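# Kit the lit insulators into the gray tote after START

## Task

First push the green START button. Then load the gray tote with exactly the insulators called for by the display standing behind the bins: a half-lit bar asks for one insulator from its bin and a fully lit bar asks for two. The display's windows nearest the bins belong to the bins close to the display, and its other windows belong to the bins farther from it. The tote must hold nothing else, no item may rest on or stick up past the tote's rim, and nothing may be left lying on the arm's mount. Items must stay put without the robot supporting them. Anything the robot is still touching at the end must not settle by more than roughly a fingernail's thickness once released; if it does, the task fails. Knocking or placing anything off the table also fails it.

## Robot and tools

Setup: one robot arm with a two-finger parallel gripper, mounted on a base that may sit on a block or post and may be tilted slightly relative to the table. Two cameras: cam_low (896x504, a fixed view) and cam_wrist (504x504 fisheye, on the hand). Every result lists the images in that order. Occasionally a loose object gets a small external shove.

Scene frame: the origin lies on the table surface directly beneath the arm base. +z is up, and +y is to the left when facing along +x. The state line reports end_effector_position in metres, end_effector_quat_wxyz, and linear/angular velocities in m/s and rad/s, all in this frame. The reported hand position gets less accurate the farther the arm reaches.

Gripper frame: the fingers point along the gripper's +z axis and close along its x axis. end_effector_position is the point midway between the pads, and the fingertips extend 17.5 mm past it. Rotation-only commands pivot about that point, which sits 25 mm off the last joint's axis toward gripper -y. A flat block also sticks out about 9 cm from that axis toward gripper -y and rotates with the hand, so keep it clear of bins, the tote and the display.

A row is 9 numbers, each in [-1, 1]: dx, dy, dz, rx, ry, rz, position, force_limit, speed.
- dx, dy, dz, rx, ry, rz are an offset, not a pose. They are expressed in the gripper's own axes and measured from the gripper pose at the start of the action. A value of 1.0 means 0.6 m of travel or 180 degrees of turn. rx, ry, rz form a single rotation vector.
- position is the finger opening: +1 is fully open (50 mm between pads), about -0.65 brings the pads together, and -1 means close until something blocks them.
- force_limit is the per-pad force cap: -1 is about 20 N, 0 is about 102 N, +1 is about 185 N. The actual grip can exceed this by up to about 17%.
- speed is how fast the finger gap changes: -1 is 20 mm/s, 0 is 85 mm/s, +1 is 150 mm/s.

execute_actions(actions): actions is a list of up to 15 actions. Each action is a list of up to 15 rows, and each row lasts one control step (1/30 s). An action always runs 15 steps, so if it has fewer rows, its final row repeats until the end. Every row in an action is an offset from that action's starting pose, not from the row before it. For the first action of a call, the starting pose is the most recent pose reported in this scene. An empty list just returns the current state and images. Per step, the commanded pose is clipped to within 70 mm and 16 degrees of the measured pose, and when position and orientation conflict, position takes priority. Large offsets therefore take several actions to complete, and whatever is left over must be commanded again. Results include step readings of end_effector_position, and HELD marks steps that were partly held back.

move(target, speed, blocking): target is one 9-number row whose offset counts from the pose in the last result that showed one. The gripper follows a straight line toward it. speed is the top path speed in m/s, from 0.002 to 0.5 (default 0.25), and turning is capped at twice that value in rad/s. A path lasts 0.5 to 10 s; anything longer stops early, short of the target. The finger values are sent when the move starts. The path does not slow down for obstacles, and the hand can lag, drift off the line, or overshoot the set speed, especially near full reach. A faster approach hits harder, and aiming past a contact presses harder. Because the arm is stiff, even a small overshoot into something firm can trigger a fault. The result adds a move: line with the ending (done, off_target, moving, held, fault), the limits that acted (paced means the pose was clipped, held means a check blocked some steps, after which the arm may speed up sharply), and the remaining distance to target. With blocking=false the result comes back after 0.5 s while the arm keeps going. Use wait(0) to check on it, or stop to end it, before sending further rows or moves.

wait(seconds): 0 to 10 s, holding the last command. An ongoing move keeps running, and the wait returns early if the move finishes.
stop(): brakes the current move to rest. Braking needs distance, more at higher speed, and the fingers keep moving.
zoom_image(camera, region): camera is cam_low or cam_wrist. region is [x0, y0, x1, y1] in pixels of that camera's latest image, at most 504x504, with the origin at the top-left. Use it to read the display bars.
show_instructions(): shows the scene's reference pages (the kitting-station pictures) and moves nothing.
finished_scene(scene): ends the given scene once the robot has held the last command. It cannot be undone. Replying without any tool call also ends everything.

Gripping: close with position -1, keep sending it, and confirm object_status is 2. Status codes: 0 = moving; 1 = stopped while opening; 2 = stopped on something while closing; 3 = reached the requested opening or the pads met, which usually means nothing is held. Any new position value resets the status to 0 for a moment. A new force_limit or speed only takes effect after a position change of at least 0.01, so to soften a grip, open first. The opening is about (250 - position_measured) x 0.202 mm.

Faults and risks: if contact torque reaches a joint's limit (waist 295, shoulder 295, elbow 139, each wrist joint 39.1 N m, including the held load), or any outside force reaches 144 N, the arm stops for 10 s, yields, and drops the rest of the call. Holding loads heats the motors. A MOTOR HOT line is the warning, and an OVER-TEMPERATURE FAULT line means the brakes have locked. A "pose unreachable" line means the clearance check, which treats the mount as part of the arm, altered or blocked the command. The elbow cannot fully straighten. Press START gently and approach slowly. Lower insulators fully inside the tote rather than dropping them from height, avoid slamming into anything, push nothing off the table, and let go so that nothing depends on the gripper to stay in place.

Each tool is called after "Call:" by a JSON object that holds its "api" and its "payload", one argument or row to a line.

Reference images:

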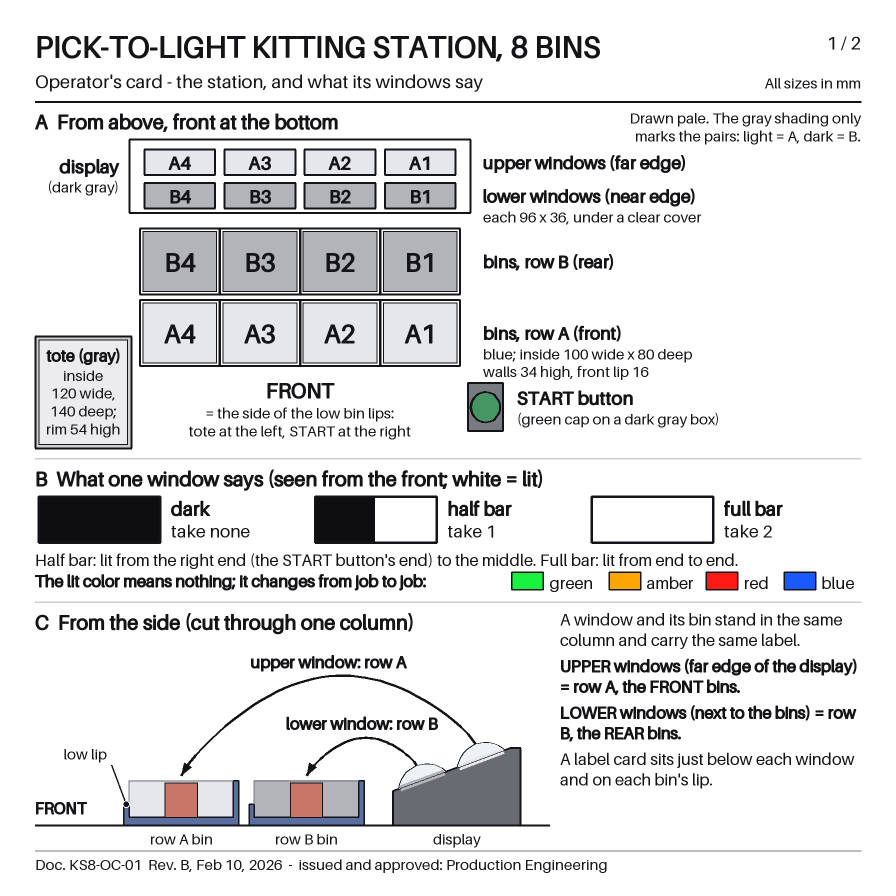

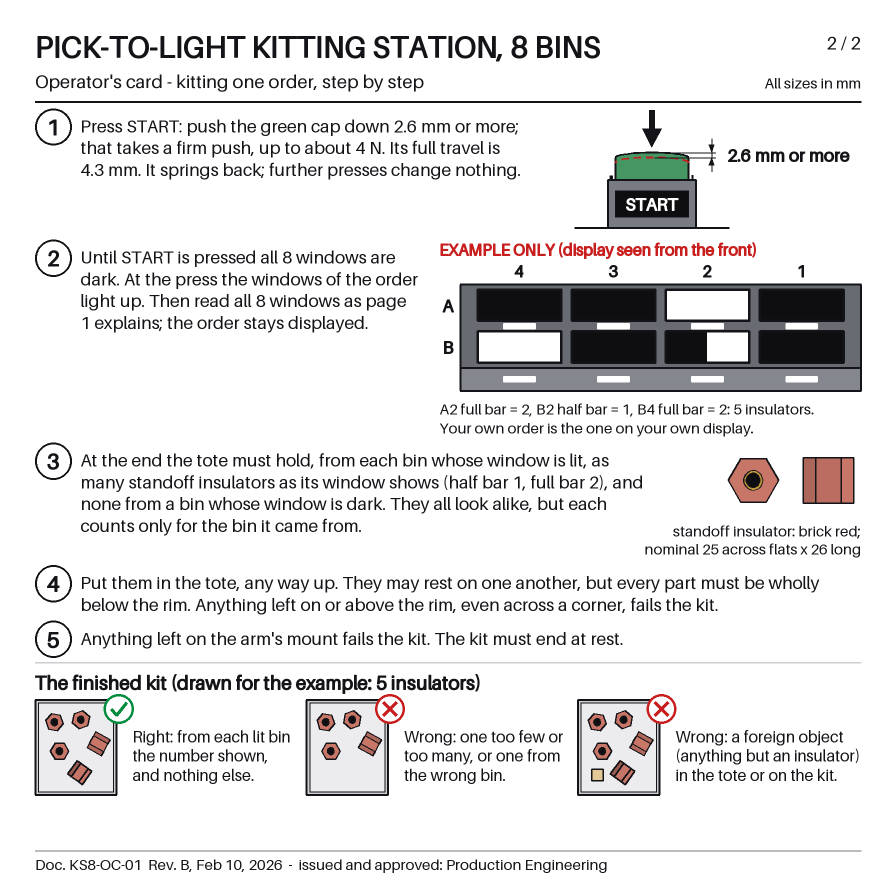

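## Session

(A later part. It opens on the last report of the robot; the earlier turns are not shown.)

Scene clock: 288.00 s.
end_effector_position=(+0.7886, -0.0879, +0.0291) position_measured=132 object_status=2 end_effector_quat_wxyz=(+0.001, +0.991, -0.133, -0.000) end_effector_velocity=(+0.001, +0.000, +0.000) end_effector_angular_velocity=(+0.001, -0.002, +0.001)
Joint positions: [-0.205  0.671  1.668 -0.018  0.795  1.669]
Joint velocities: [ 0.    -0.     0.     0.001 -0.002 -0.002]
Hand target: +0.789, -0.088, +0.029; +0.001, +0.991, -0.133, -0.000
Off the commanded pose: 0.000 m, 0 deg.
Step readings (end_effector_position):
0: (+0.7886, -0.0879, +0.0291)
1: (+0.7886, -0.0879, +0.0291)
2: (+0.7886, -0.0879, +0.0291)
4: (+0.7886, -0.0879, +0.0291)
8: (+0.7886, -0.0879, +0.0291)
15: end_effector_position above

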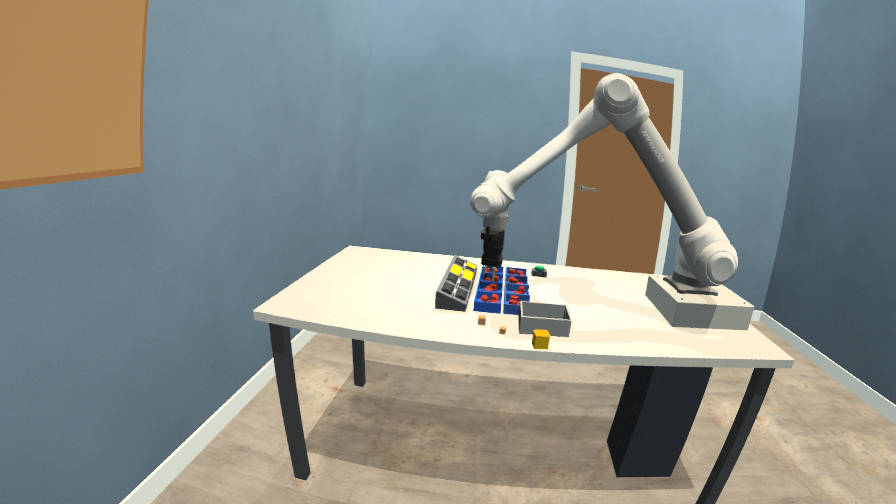

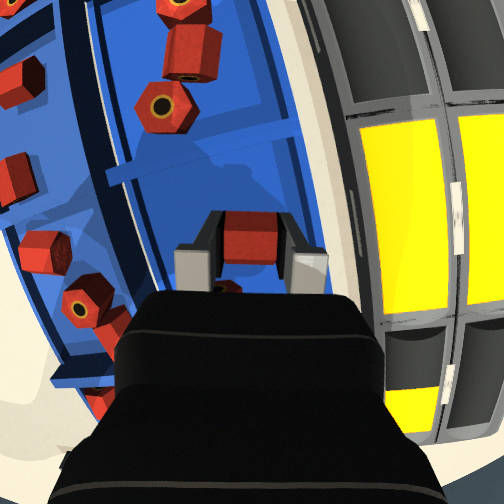

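Call:
{"api": "move", "payload": {
  "target": [0, 0, -0.115, 0, 0, -0.085, -1, -0.7, 0],
  "speed": 0.2
}}

Call:
{"api": "move", "payload": {
  "target": [-0.3693, -0.5632, 0, 0, 0, 0, -1, -0.7, 0],
  "speed": 0.4
}}

Scene clock: 296.73 s.
end_effector_position=(+0.7885, -0.0877, +0.0980) position_measured=132 object_status=2 end_effector_quat_wxyz=(+0.001, +1.000, -0.000, -0.000) end_effector_velocity=(+0.000, +0.000, +0.000) end_effector_angular_velocity=(-0.000, -0.001, +0.003)
Joint positions: [-0.204  0.605  1.628 -0.017  0.9    1.401]
Joint velocities: [ 0.001  0.    -0.    -0.    -0.    -0.003]
Hand target: +0.789, -0.088, +0.098; +0.001, +1.000, -0.000, -0.000
Off the commanded pose: 0.000 m, 0 deg.
move: done

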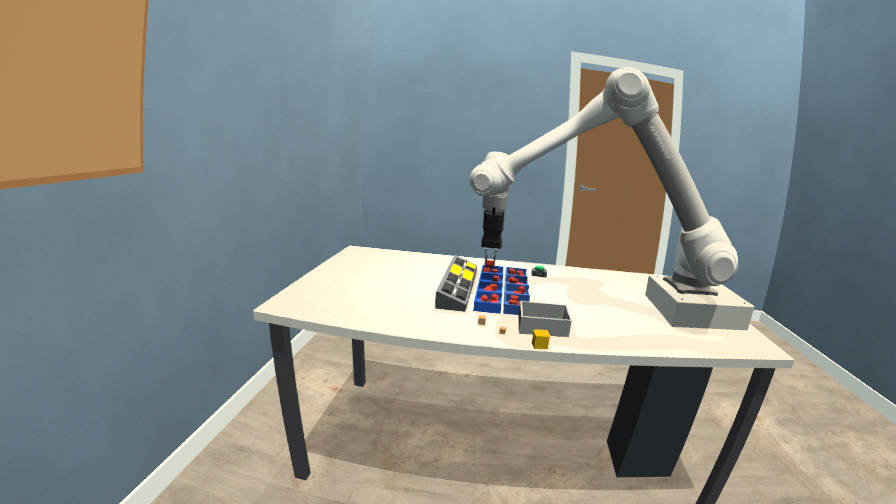

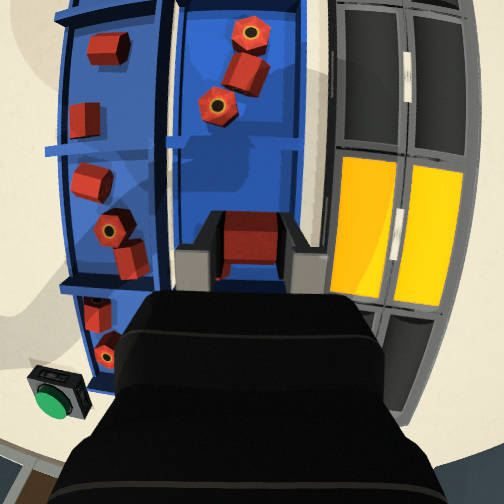

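Scene clock: 298.23 s.
end_effector_position=(+0.5670, +0.2497, +0.0972) position_measured=132 object_status=2 end_effector_quat_wxyz=(+0.001, +1.000, -0.000, -0.000) end_effector_velocity=(-0.001, +0.000, +0.000) end_effector_angular_velocity=(-0.001, +0.002, +0.001)
Joint positions: [ 0.306  0.387  2.019 -0.025  0.735  1.918]
Joint velocities: [ 0.001 -0.    -0.    -0.     0.003 -0.001]
Hand target: +0.567, +0.250, +0.097; +0.001, +1.000, -0.000, -0.000
Off the commanded pose: 0.001 m, 0 deg.
move: done

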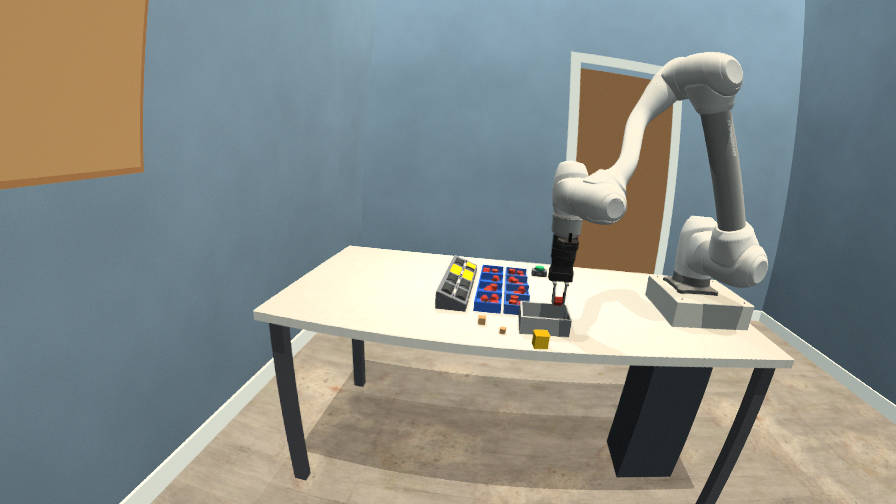

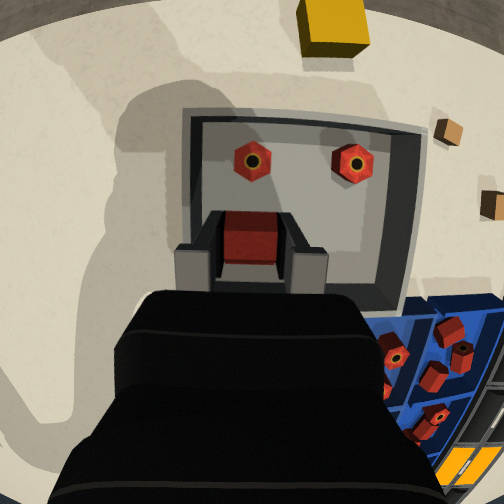

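Call:
{"api": "move", "payload": {
  "target": [0, 0, 0.1087, 0, 0, 0, -1, -0.7, 0],
  "speed": 0.1
}}

Call:
{"api": "execute_actions", "payload": {
  "actions": [
    [[0,0,0,0,0,0,0.5,-0.7,0]]
  ]
}}

Call:
{"api": "move", "payload": {
  "target": [0, 0, -0.105, 0, 0, 0, 0.5, -0.7, 0],
  "speed": 0.25
}}

Scene clock: 305.07 s.
end_effector_position=(+0.5670, +0.2496, +0.0321) position_measured=132 object_status=2 end_effector_quat_wxyz=(+0.001, +1.000, -0.000, -0.000) end_effector_velocity=(-0.000, +0.000, -0.000) end_effector_angular_velocity=(+0.001, +0.001, -0.002)
Joint positions: [ 0.304  0.479  2.046 -0.029  0.617  1.922]
Joint velocities: [-0.     0.001 -0.     0.002 -0.     0.001]
Hand target: +0.567, +0.250, +0.032; +0.001, +1.000, -0.000, -0.000
Off the commanded pose: 0.000 m, 0 deg.
move: done

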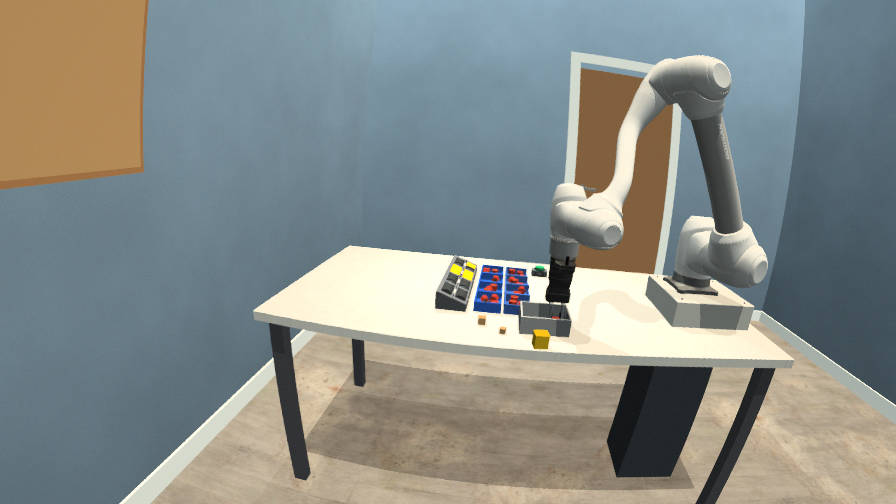

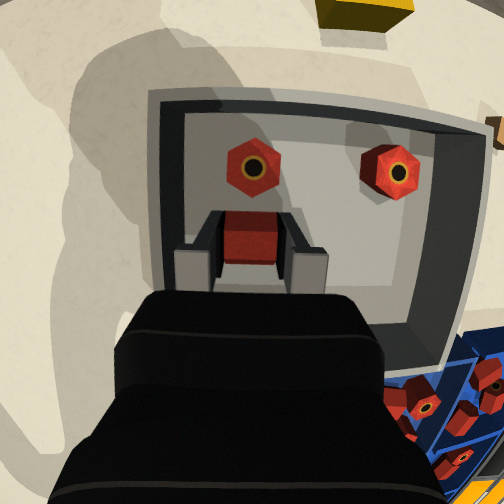

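Scene clock: 305.57 s.
end_effector_position=(+0.5670, +0.2496, +0.0321) position_measured=78 object_status=3 end_effector_quat_wxyz=(+0.001, +1.000, -0.000, -0.000) end_effector_velocity=(-0.001, -0.000, +0.000) end_effector_angular_velocity=(-0.000, +0.002, +0.000)
Joint positions: [ 0.304  0.479  2.046 -0.029  0.617  1.922]
Joint velocities: [ 0.    -0.     0.     0.001  0.002 -0.001]
Hand target: +0.567, +0.250, +0.032; +0.001, +1.000, -0.000, -0.000
Off the commanded pose: 0.000 m, 0 deg.
Step readings (end_effector_position):
0: (+0.5670, +0.2496, +0.0321)
1: (+0.5670, +0.2496, +0.0321)
2: (+0.5670, +0.2496, +0.0321)
4: (+0.5670, +0.2496, +0.0321)
8: (+0.5670, +0.2496, +0.0321)
15: end_effector_position above

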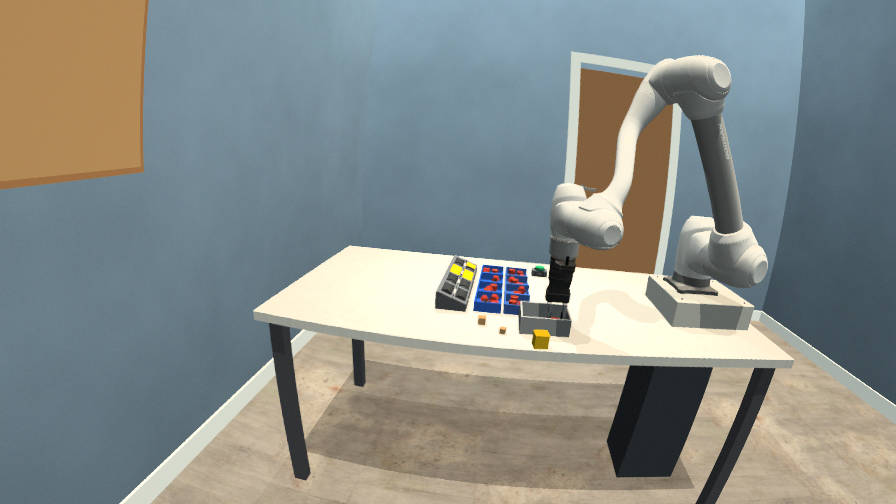

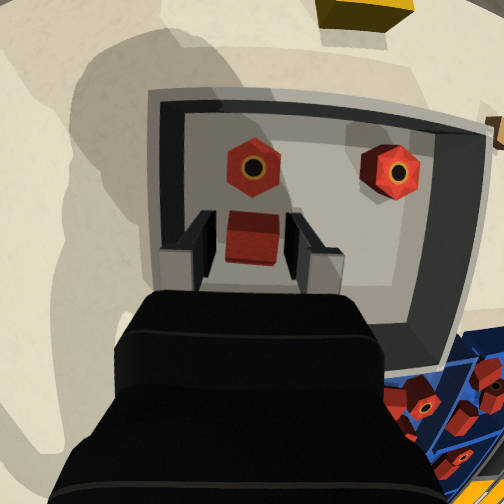

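Scene clock: 306.30 s.
end_effector_position=(+0.5670, +0.2496, +0.0949) position_measured=78 object_status=3 end_effector_quat_wxyz=(+0.001, +1.000, -0.000, -0.000) end_effector_velocity=(-0.000, +0.000, +0.000) end_effector_angular_velocity=(+0.000, +0.000, +0.000)
Joint positions: [ 0.305  0.39   2.02  -0.025  0.731  1.919]
Joint velocities: [ 0.    -0.    -0.     0.     0.001  0.   ]
Hand target: +0.567, +0.250, +0.095; +0.001, +1.000, -0.000, -0.000
Off the commanded pose: 0.000 m, 0 deg.
move: done

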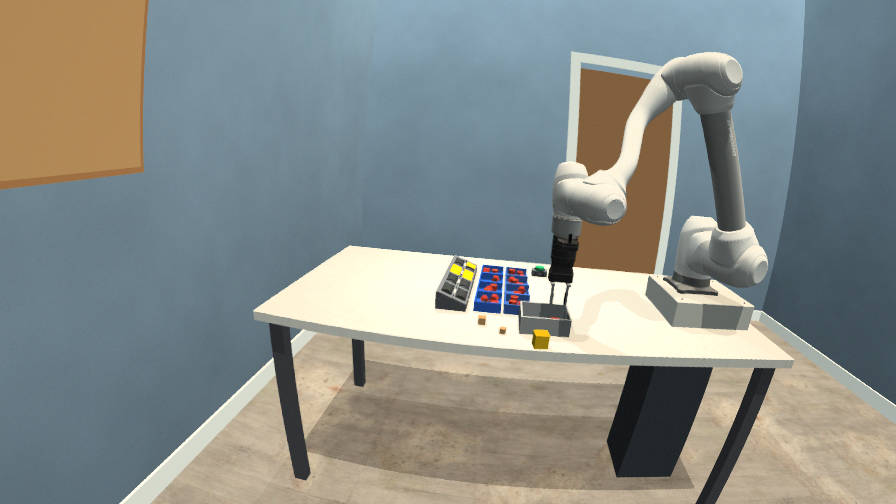

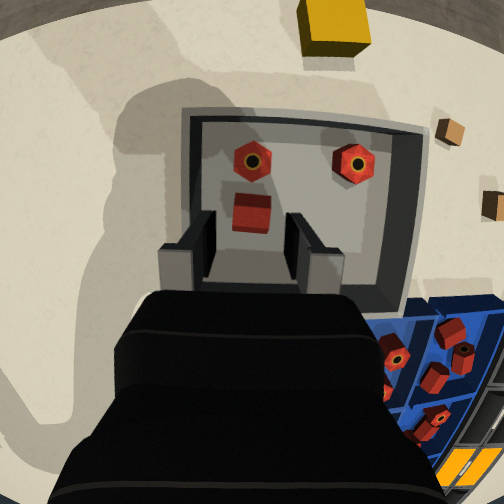

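Call:
{"api": "move", "payload": {
  "target": [0.1783, 0.526, 0, 0, 0, 0.08, 0.5, -0.7, 0],
  "speed": 0.45
}}

Call:
{"api": "zoom_image", "payload": {
  "camera": "cam_wrist",
  "region": [150, 150, 350, 300]
}}

Scene clock: 314.37 s.
end_effector_position=(+0.6736, -0.0654, +0.0956) position_measured=78 object_status=3 end_effector_quat_wxyz=(+0.001, +0.992, -0.125, -0.000) end_effector_velocity=(-0.000, +0.000, -0.000) end_effector_angular_velocity=(+0.001, +0.001, -0.000)
Joint positions: [-0.202  0.457  1.896 -0.019  0.781  1.657]
Joint velocities: [-0.     0.    -0.     0.001  0.001 -0.001]
Hand target: +0.674, -0.065, +0.096; +0.001, +0.992, -0.125, -0.000
Off the commanded pose: 0.001 m, 0 deg.
move: done

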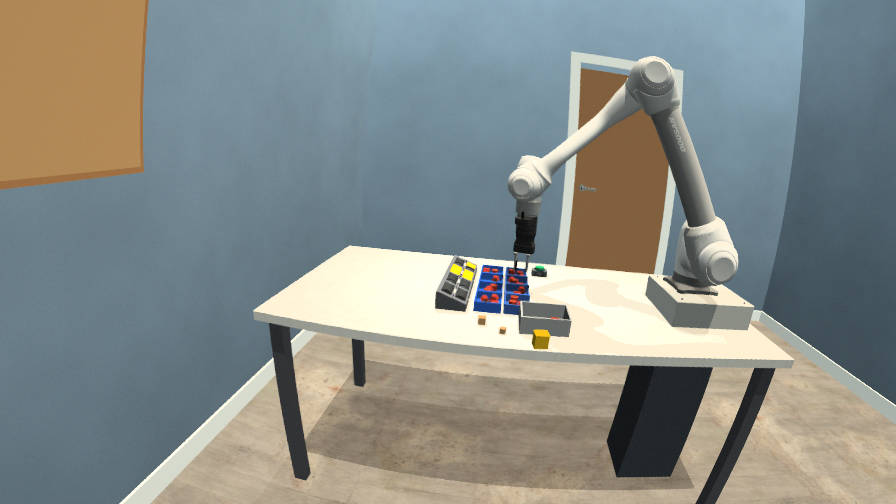

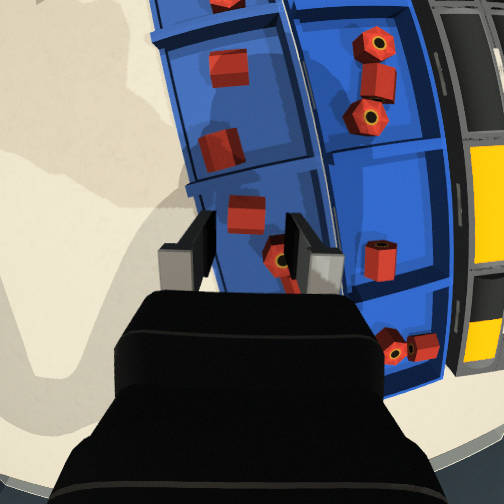

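Region (150, 150, 350, 300) of cam_wrist's 504x504 image, scaled by 2.520, with more detail than that image has; it fills the top 378 rows of this view, and the rest is white.

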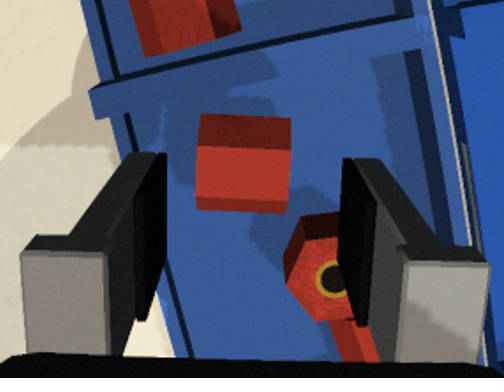

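Call:
{"api": "move", "payload": {
  "target": [-0.0047, 0.0033, 0.1093, 0, 0, 0.017, 0.38, -0.7, 0.5],
  "speed": 0.1
}}

Call:
{"api": "execute_actions", "payload": {
  "actions": [
    [[0,0,0,0,0,0,-1,-0.7,0]]
  ]
}}

Scene clock: 330.47 s.
end_effector_position=(+0.6705, -0.0667, +0.0301) position_measured=96 object_status=3 end_effector_quat_wxyz=(+0.001, +0.988, -0.152, -0.000) end_effector_velocity=(-0.000, +0.000, -0.000) end_effector_angular_velocity=(+0.001, +0.001, -0.000)
Joint positions: [-0.206  0.536  1.929 -0.021  0.668  1.71 ]
Joint velocities: [-0.     0.     0.     0.001  0.    -0.001]
Hand target: +0.670, -0.067, +0.030; +0.001, +0.988, -0.152, -0.000
Off the commanded pose: 0.000 m, 0 deg.
move: done

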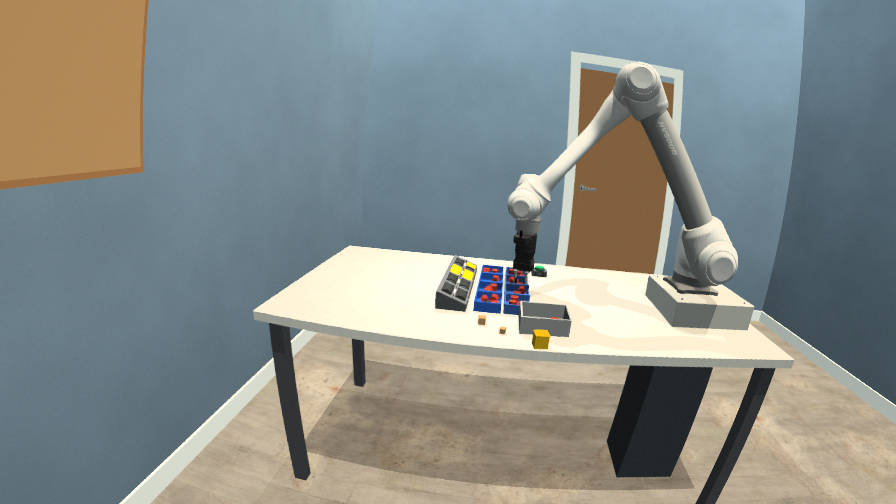

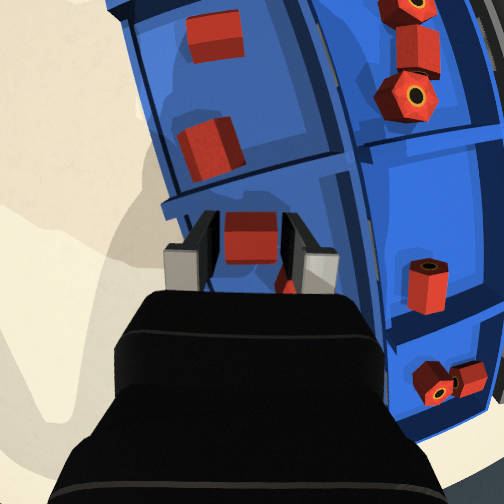

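Scene clock: 330.97 s.
end_effector_position=(+0.6705, -0.0667, +0.0301) position_measured=132 object_status=2 end_effector_quat_wxyz=(+0.001, +0.988, -0.152, -0.000) end_effector_velocity=(-0.001, +0.000, -0.000) end_effector_angular_velocity=(+0.001, +0.002, +0.001)
Joint positions: [-0.206  0.536  1.929 -0.021  0.668  1.71 ]
Joint velocities: [ 0.    -0.     0.     0.     0.002 -0.001]
Hand target: +0.670, -0.067, +0.030; +0.001, +0.988, -0.152, -0.000
Off the commanded pose: 0.000 m, 0 deg.
Step readings (end_effector_position):
0: (+0.6705, -0.0667, +0.0301)
1: (+0.6705, -0.0667, +0.0301)
2: (+0.6705, -0.0667, +0.0301)
4: (+0.6705, -0.0667, +0.0301)
8: (+0.6705, -0.0667, +0.0301)
15: end_effector_position above

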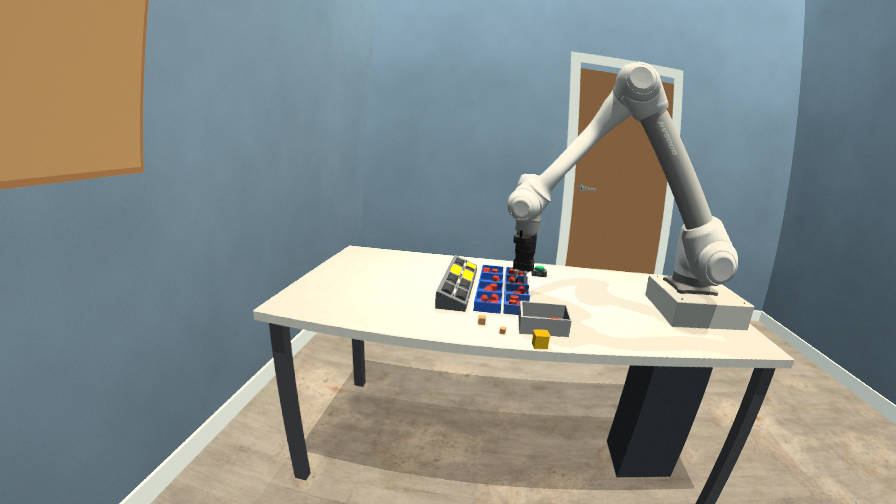

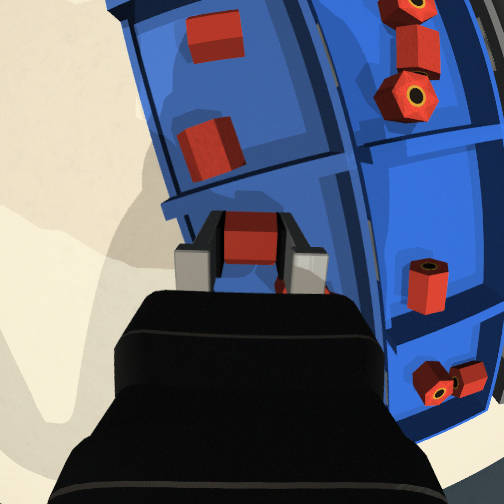

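Call:
{"api": "move", "payload": {
  "target": [0, 0, -0.1133, 0, 0, 0, -1, -0.7, 0],
  "speed": 0.2
}}

Call:
{"api": "move", "payload": {
  "target": [-0.212, -0.4866, 0, 0, 0, -0.097, -1, -0.7, 0],
  "speed": 0.4
}}

Scene clock: 337.63 s.
end_effector_position=(+0.6704, -0.0666, +0.0979) position_measured=132 object_status=2 end_effector_quat_wxyz=(+0.001, +0.988, -0.152, -0.000) end_effector_velocity=(+0.000, -0.000, +0.001) end_effector_angular_velocity=(-0.001, -0.001, +0.002)
Joint positions: [-0.205  0.449  1.903 -0.019  0.782  1.708]
Joint velocities: [-0.    -0.001 -0.    -0.001  0.    -0.001]
Hand target: +0.670, -0.067, +0.098; +0.001, +0.988, -0.152, -0.000
Off the commanded pose: 0.000 m, 0 deg.
move: done

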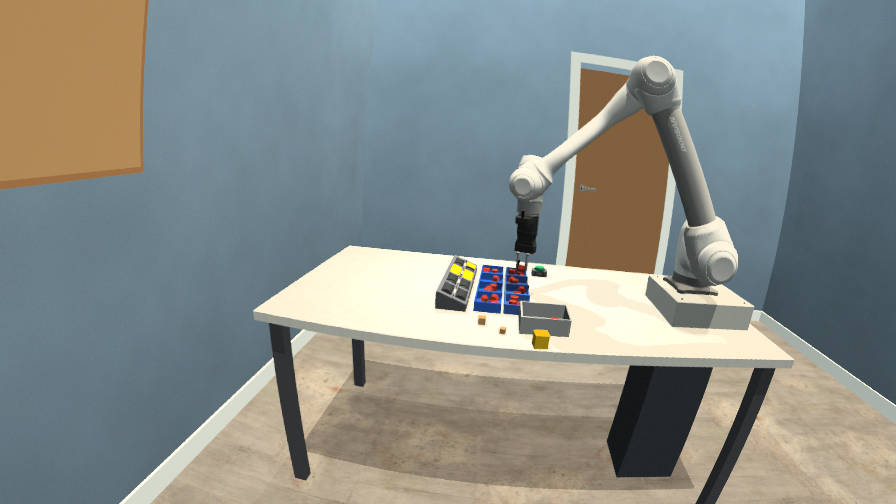

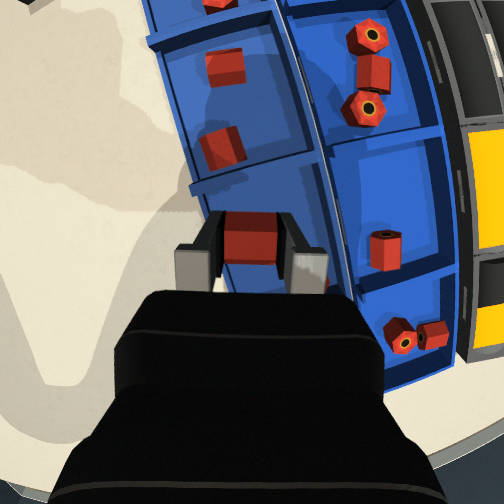

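Scene clock: 338.90 s.
end_effector_position=(+0.6370, +0.2494, +0.0974) position_measured=132 object_status=2 end_effector_quat_wxyz=(+0.001, +1.000, -0.000, -0.000) end_effector_velocity=(+0.000, +0.000, -0.000) end_effector_angular_velocity=(-0.000, -0.001, +0.001)
Joint positions: [ 0.272  0.465  1.888 -0.023  0.788  1.883]
Joint velocities: [ 0.     0.    -0.    -0.001 -0.001 -0.   ]
Hand target: +0.637, +0.249, +0.097; +0.001, +1.000, -0.000, -0.000
Off the commanded pose: 0.001 m, 0 deg.
move: done

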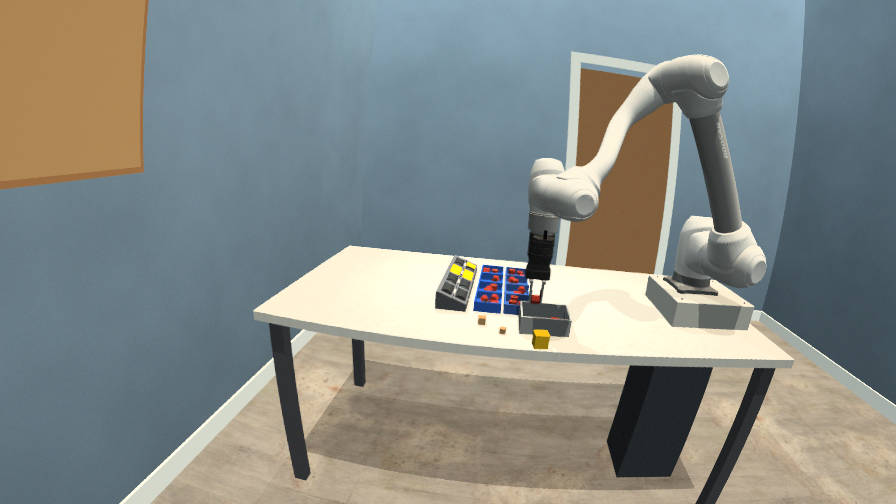

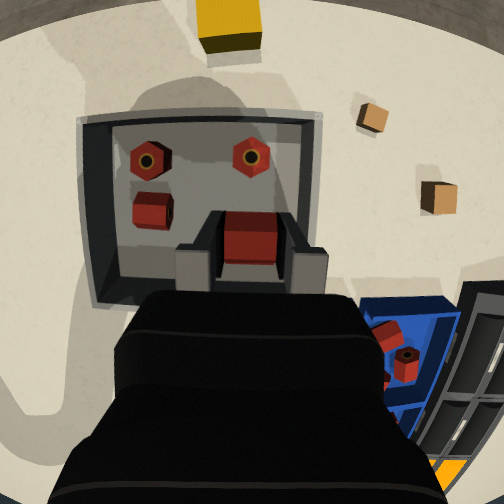

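Call:
{"api": "move", "payload": {
  "target": [0, 0, 0.1082, 0, 0, 0, -1, -0.7, 0],
  "speed": 0.1
}}

Call:
{"api": "execute_actions", "payload": {
  "actions": [
    [[0,0,0,0,0,0,0.5,-0.7,0]]
  ]
}}

Call:
{"api": "move", "payload": {
  "target": [0, 0, -0.105, 0, 0, 0, 0.5, -0.7, 0],
  "speed": 0.25
}}

Scene clock: 344.60 s.
end_effector_position=(+0.6370, +0.2494, +0.0326) position_measured=132 object_status=2 end_effector_quat_wxyz=(+0.001, +1.000, -0.000, -0.000) end_effector_velocity=(-0.000, -0.000, -0.000) end_effector_angular_velocity=(+0.000, +0.001, -0.001)
Joint positions: [ 0.27   0.547  1.913 -0.026  0.681  1.885]
Joint velocities: [-0.     0.     0.     0.001  0.     0.   ]
Hand target: +0.637, +0.249, +0.033; +0.001, +1.000, -0.000, -0.000
Off the commanded pose: 0.000 m, 0 deg.
move: done

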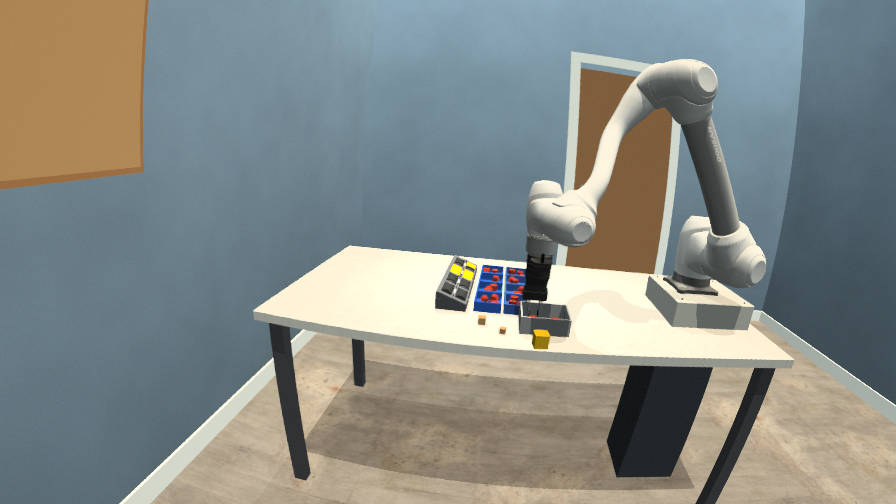

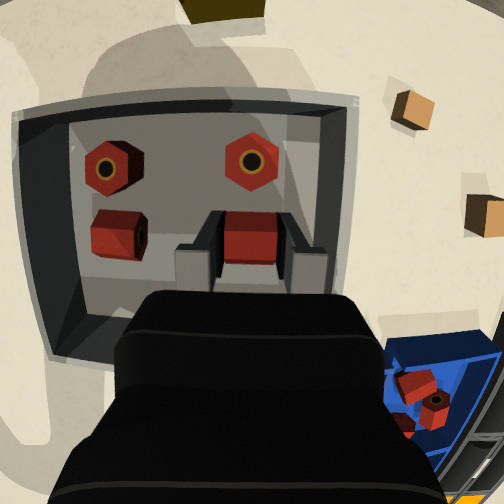

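Scene clock: 345.10 s.
end_effector_position=(+0.6370, +0.2493, +0.0326) position_measured=78 object_status=3 end_effector_quat_wxyz=(+0.001, +1.000, -0.000, -0.000) end_effector_velocity=(-0.000, -0.000, +0.000) end_effector_angular_velocity=(+0.000, +0.000, -0.001)
Joint positions: [ 0.27   0.547  1.913 -0.026  0.681  1.885]
Joint velocities: [-0.001 -0.     0.     0.     0.    -0.   ]
Hand target: +0.637, +0.249, +0.033; +0.001, +1.000, -0.000, -0.000
Off the commanded pose: 0.000 m, 0 deg.
Step readings (end_effector_position):
0: (+0.6370, +0.2494, +0.0326)
1: (+0.6370, +0.2493, +0.0326)
2: (+0.6370, +0.2493, +0.0326)
4: (+0.6370, +0.2493, +0.0326)
8: (+0.6370, +0.2493, +0.0326)
15: end_effector_position above

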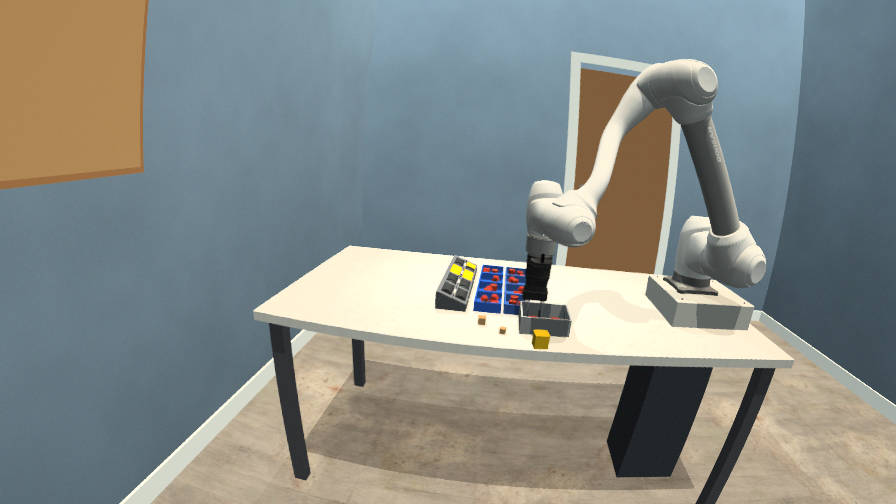

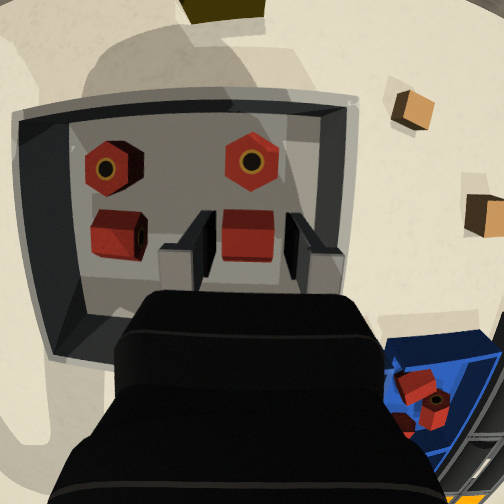

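Scene clock: 345.83 s.
end_effector_position=(+0.6369, +0.2494, +0.0955) position_measured=78 object_status=3 end_effector_quat_wxyz=(+0.001, +1.000, -0.000, -0.000) end_effector_velocity=(+0.000, +0.000, +0.001) end_effector_angular_velocity=(+0.001, -0.001, +0.000)
Joint positions: [ 0.272  0.467  1.889 -0.023  0.785  1.883]
Joint velocities: [ 0.    -0.001 -0.     0.001 -0.001 -0.001]
Hand target: +0.637, +0.249, +0.096; +0.001, +1.000, -0.000, -0.000
Off the commanded pose: 0.000 m, 0 deg.
move: done

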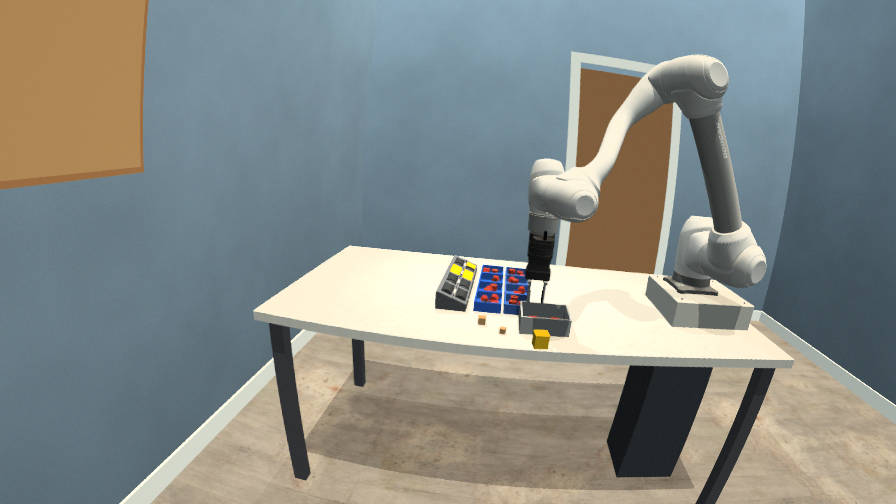

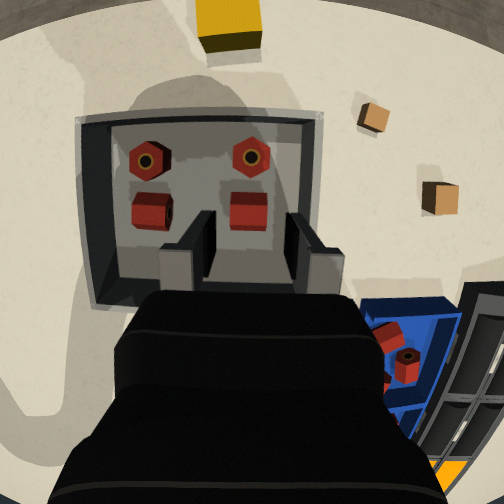

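Call:
{"api": "move", "payload": {
  "target": [0.0818, 0.5823, 0, 0, 0, -0.139, 0.5, -0.7, 0],
  "speed": 0.45
}}

Call:
{"api": "zoom_image", "payload": {
  "camera": "cam_wrist",
  "region": [150, 150, 350, 300]
}}

Scene clock: 361.03 s.
end_effector_position=(+0.6857, -0.0993, +0.0961) position_measured=78 object_status=3 end_effector_quat_wxyz=(+0.000, +0.976, +0.216, -0.001) end_effector_velocity=(+0.000, +0.000, +0.000) end_effector_angular_velocity=(+0.001, +0.000, -0.003)
Joint positions: [-0.24   0.496  1.826 -0.018  0.811  0.93 ]
Joint velocities: [-0.     0.    -0.001  0.001  0.001  0.002]
Hand target: +0.686, -0.099, +0.096; +0.000, +0.976, +0.216, -0.001
Off the commanded pose: 0.001 m, 0 deg.
move: done

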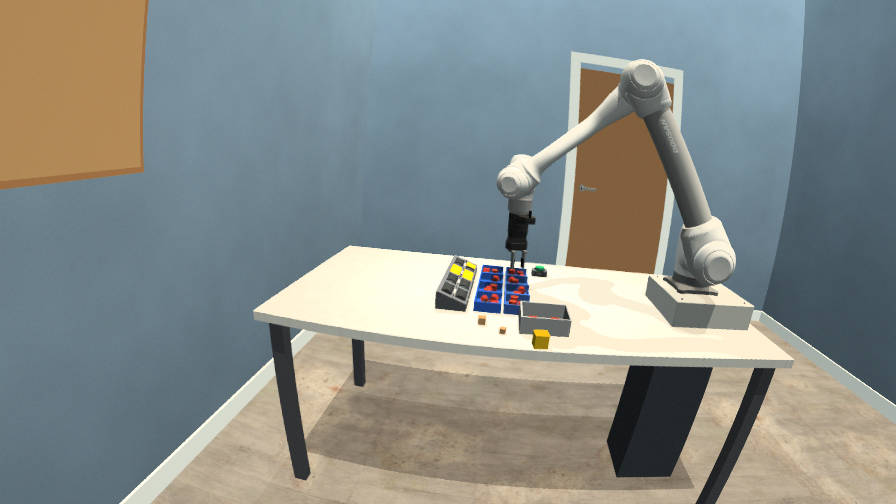

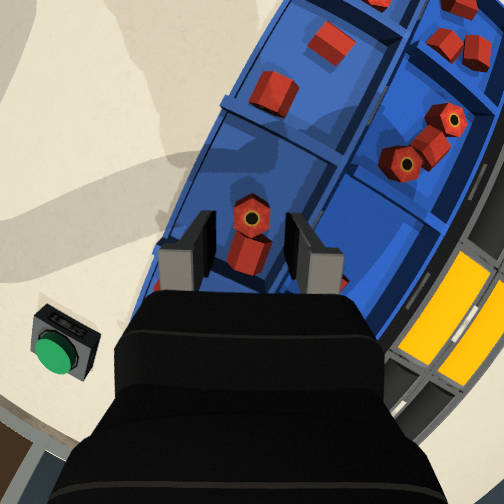

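Region (150, 150, 350, 300) of cam_wrist's 504x504 image, scaled by 2.520, with more detail than that image has; it fills the top 378 rows of this view, and the rest is white.

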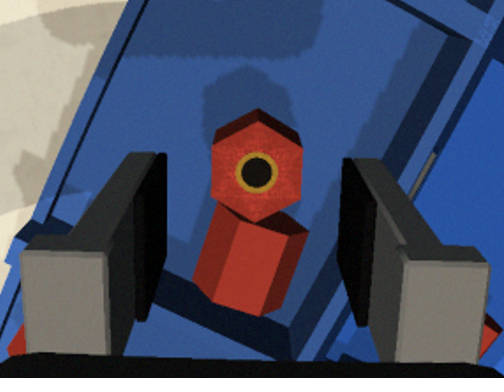

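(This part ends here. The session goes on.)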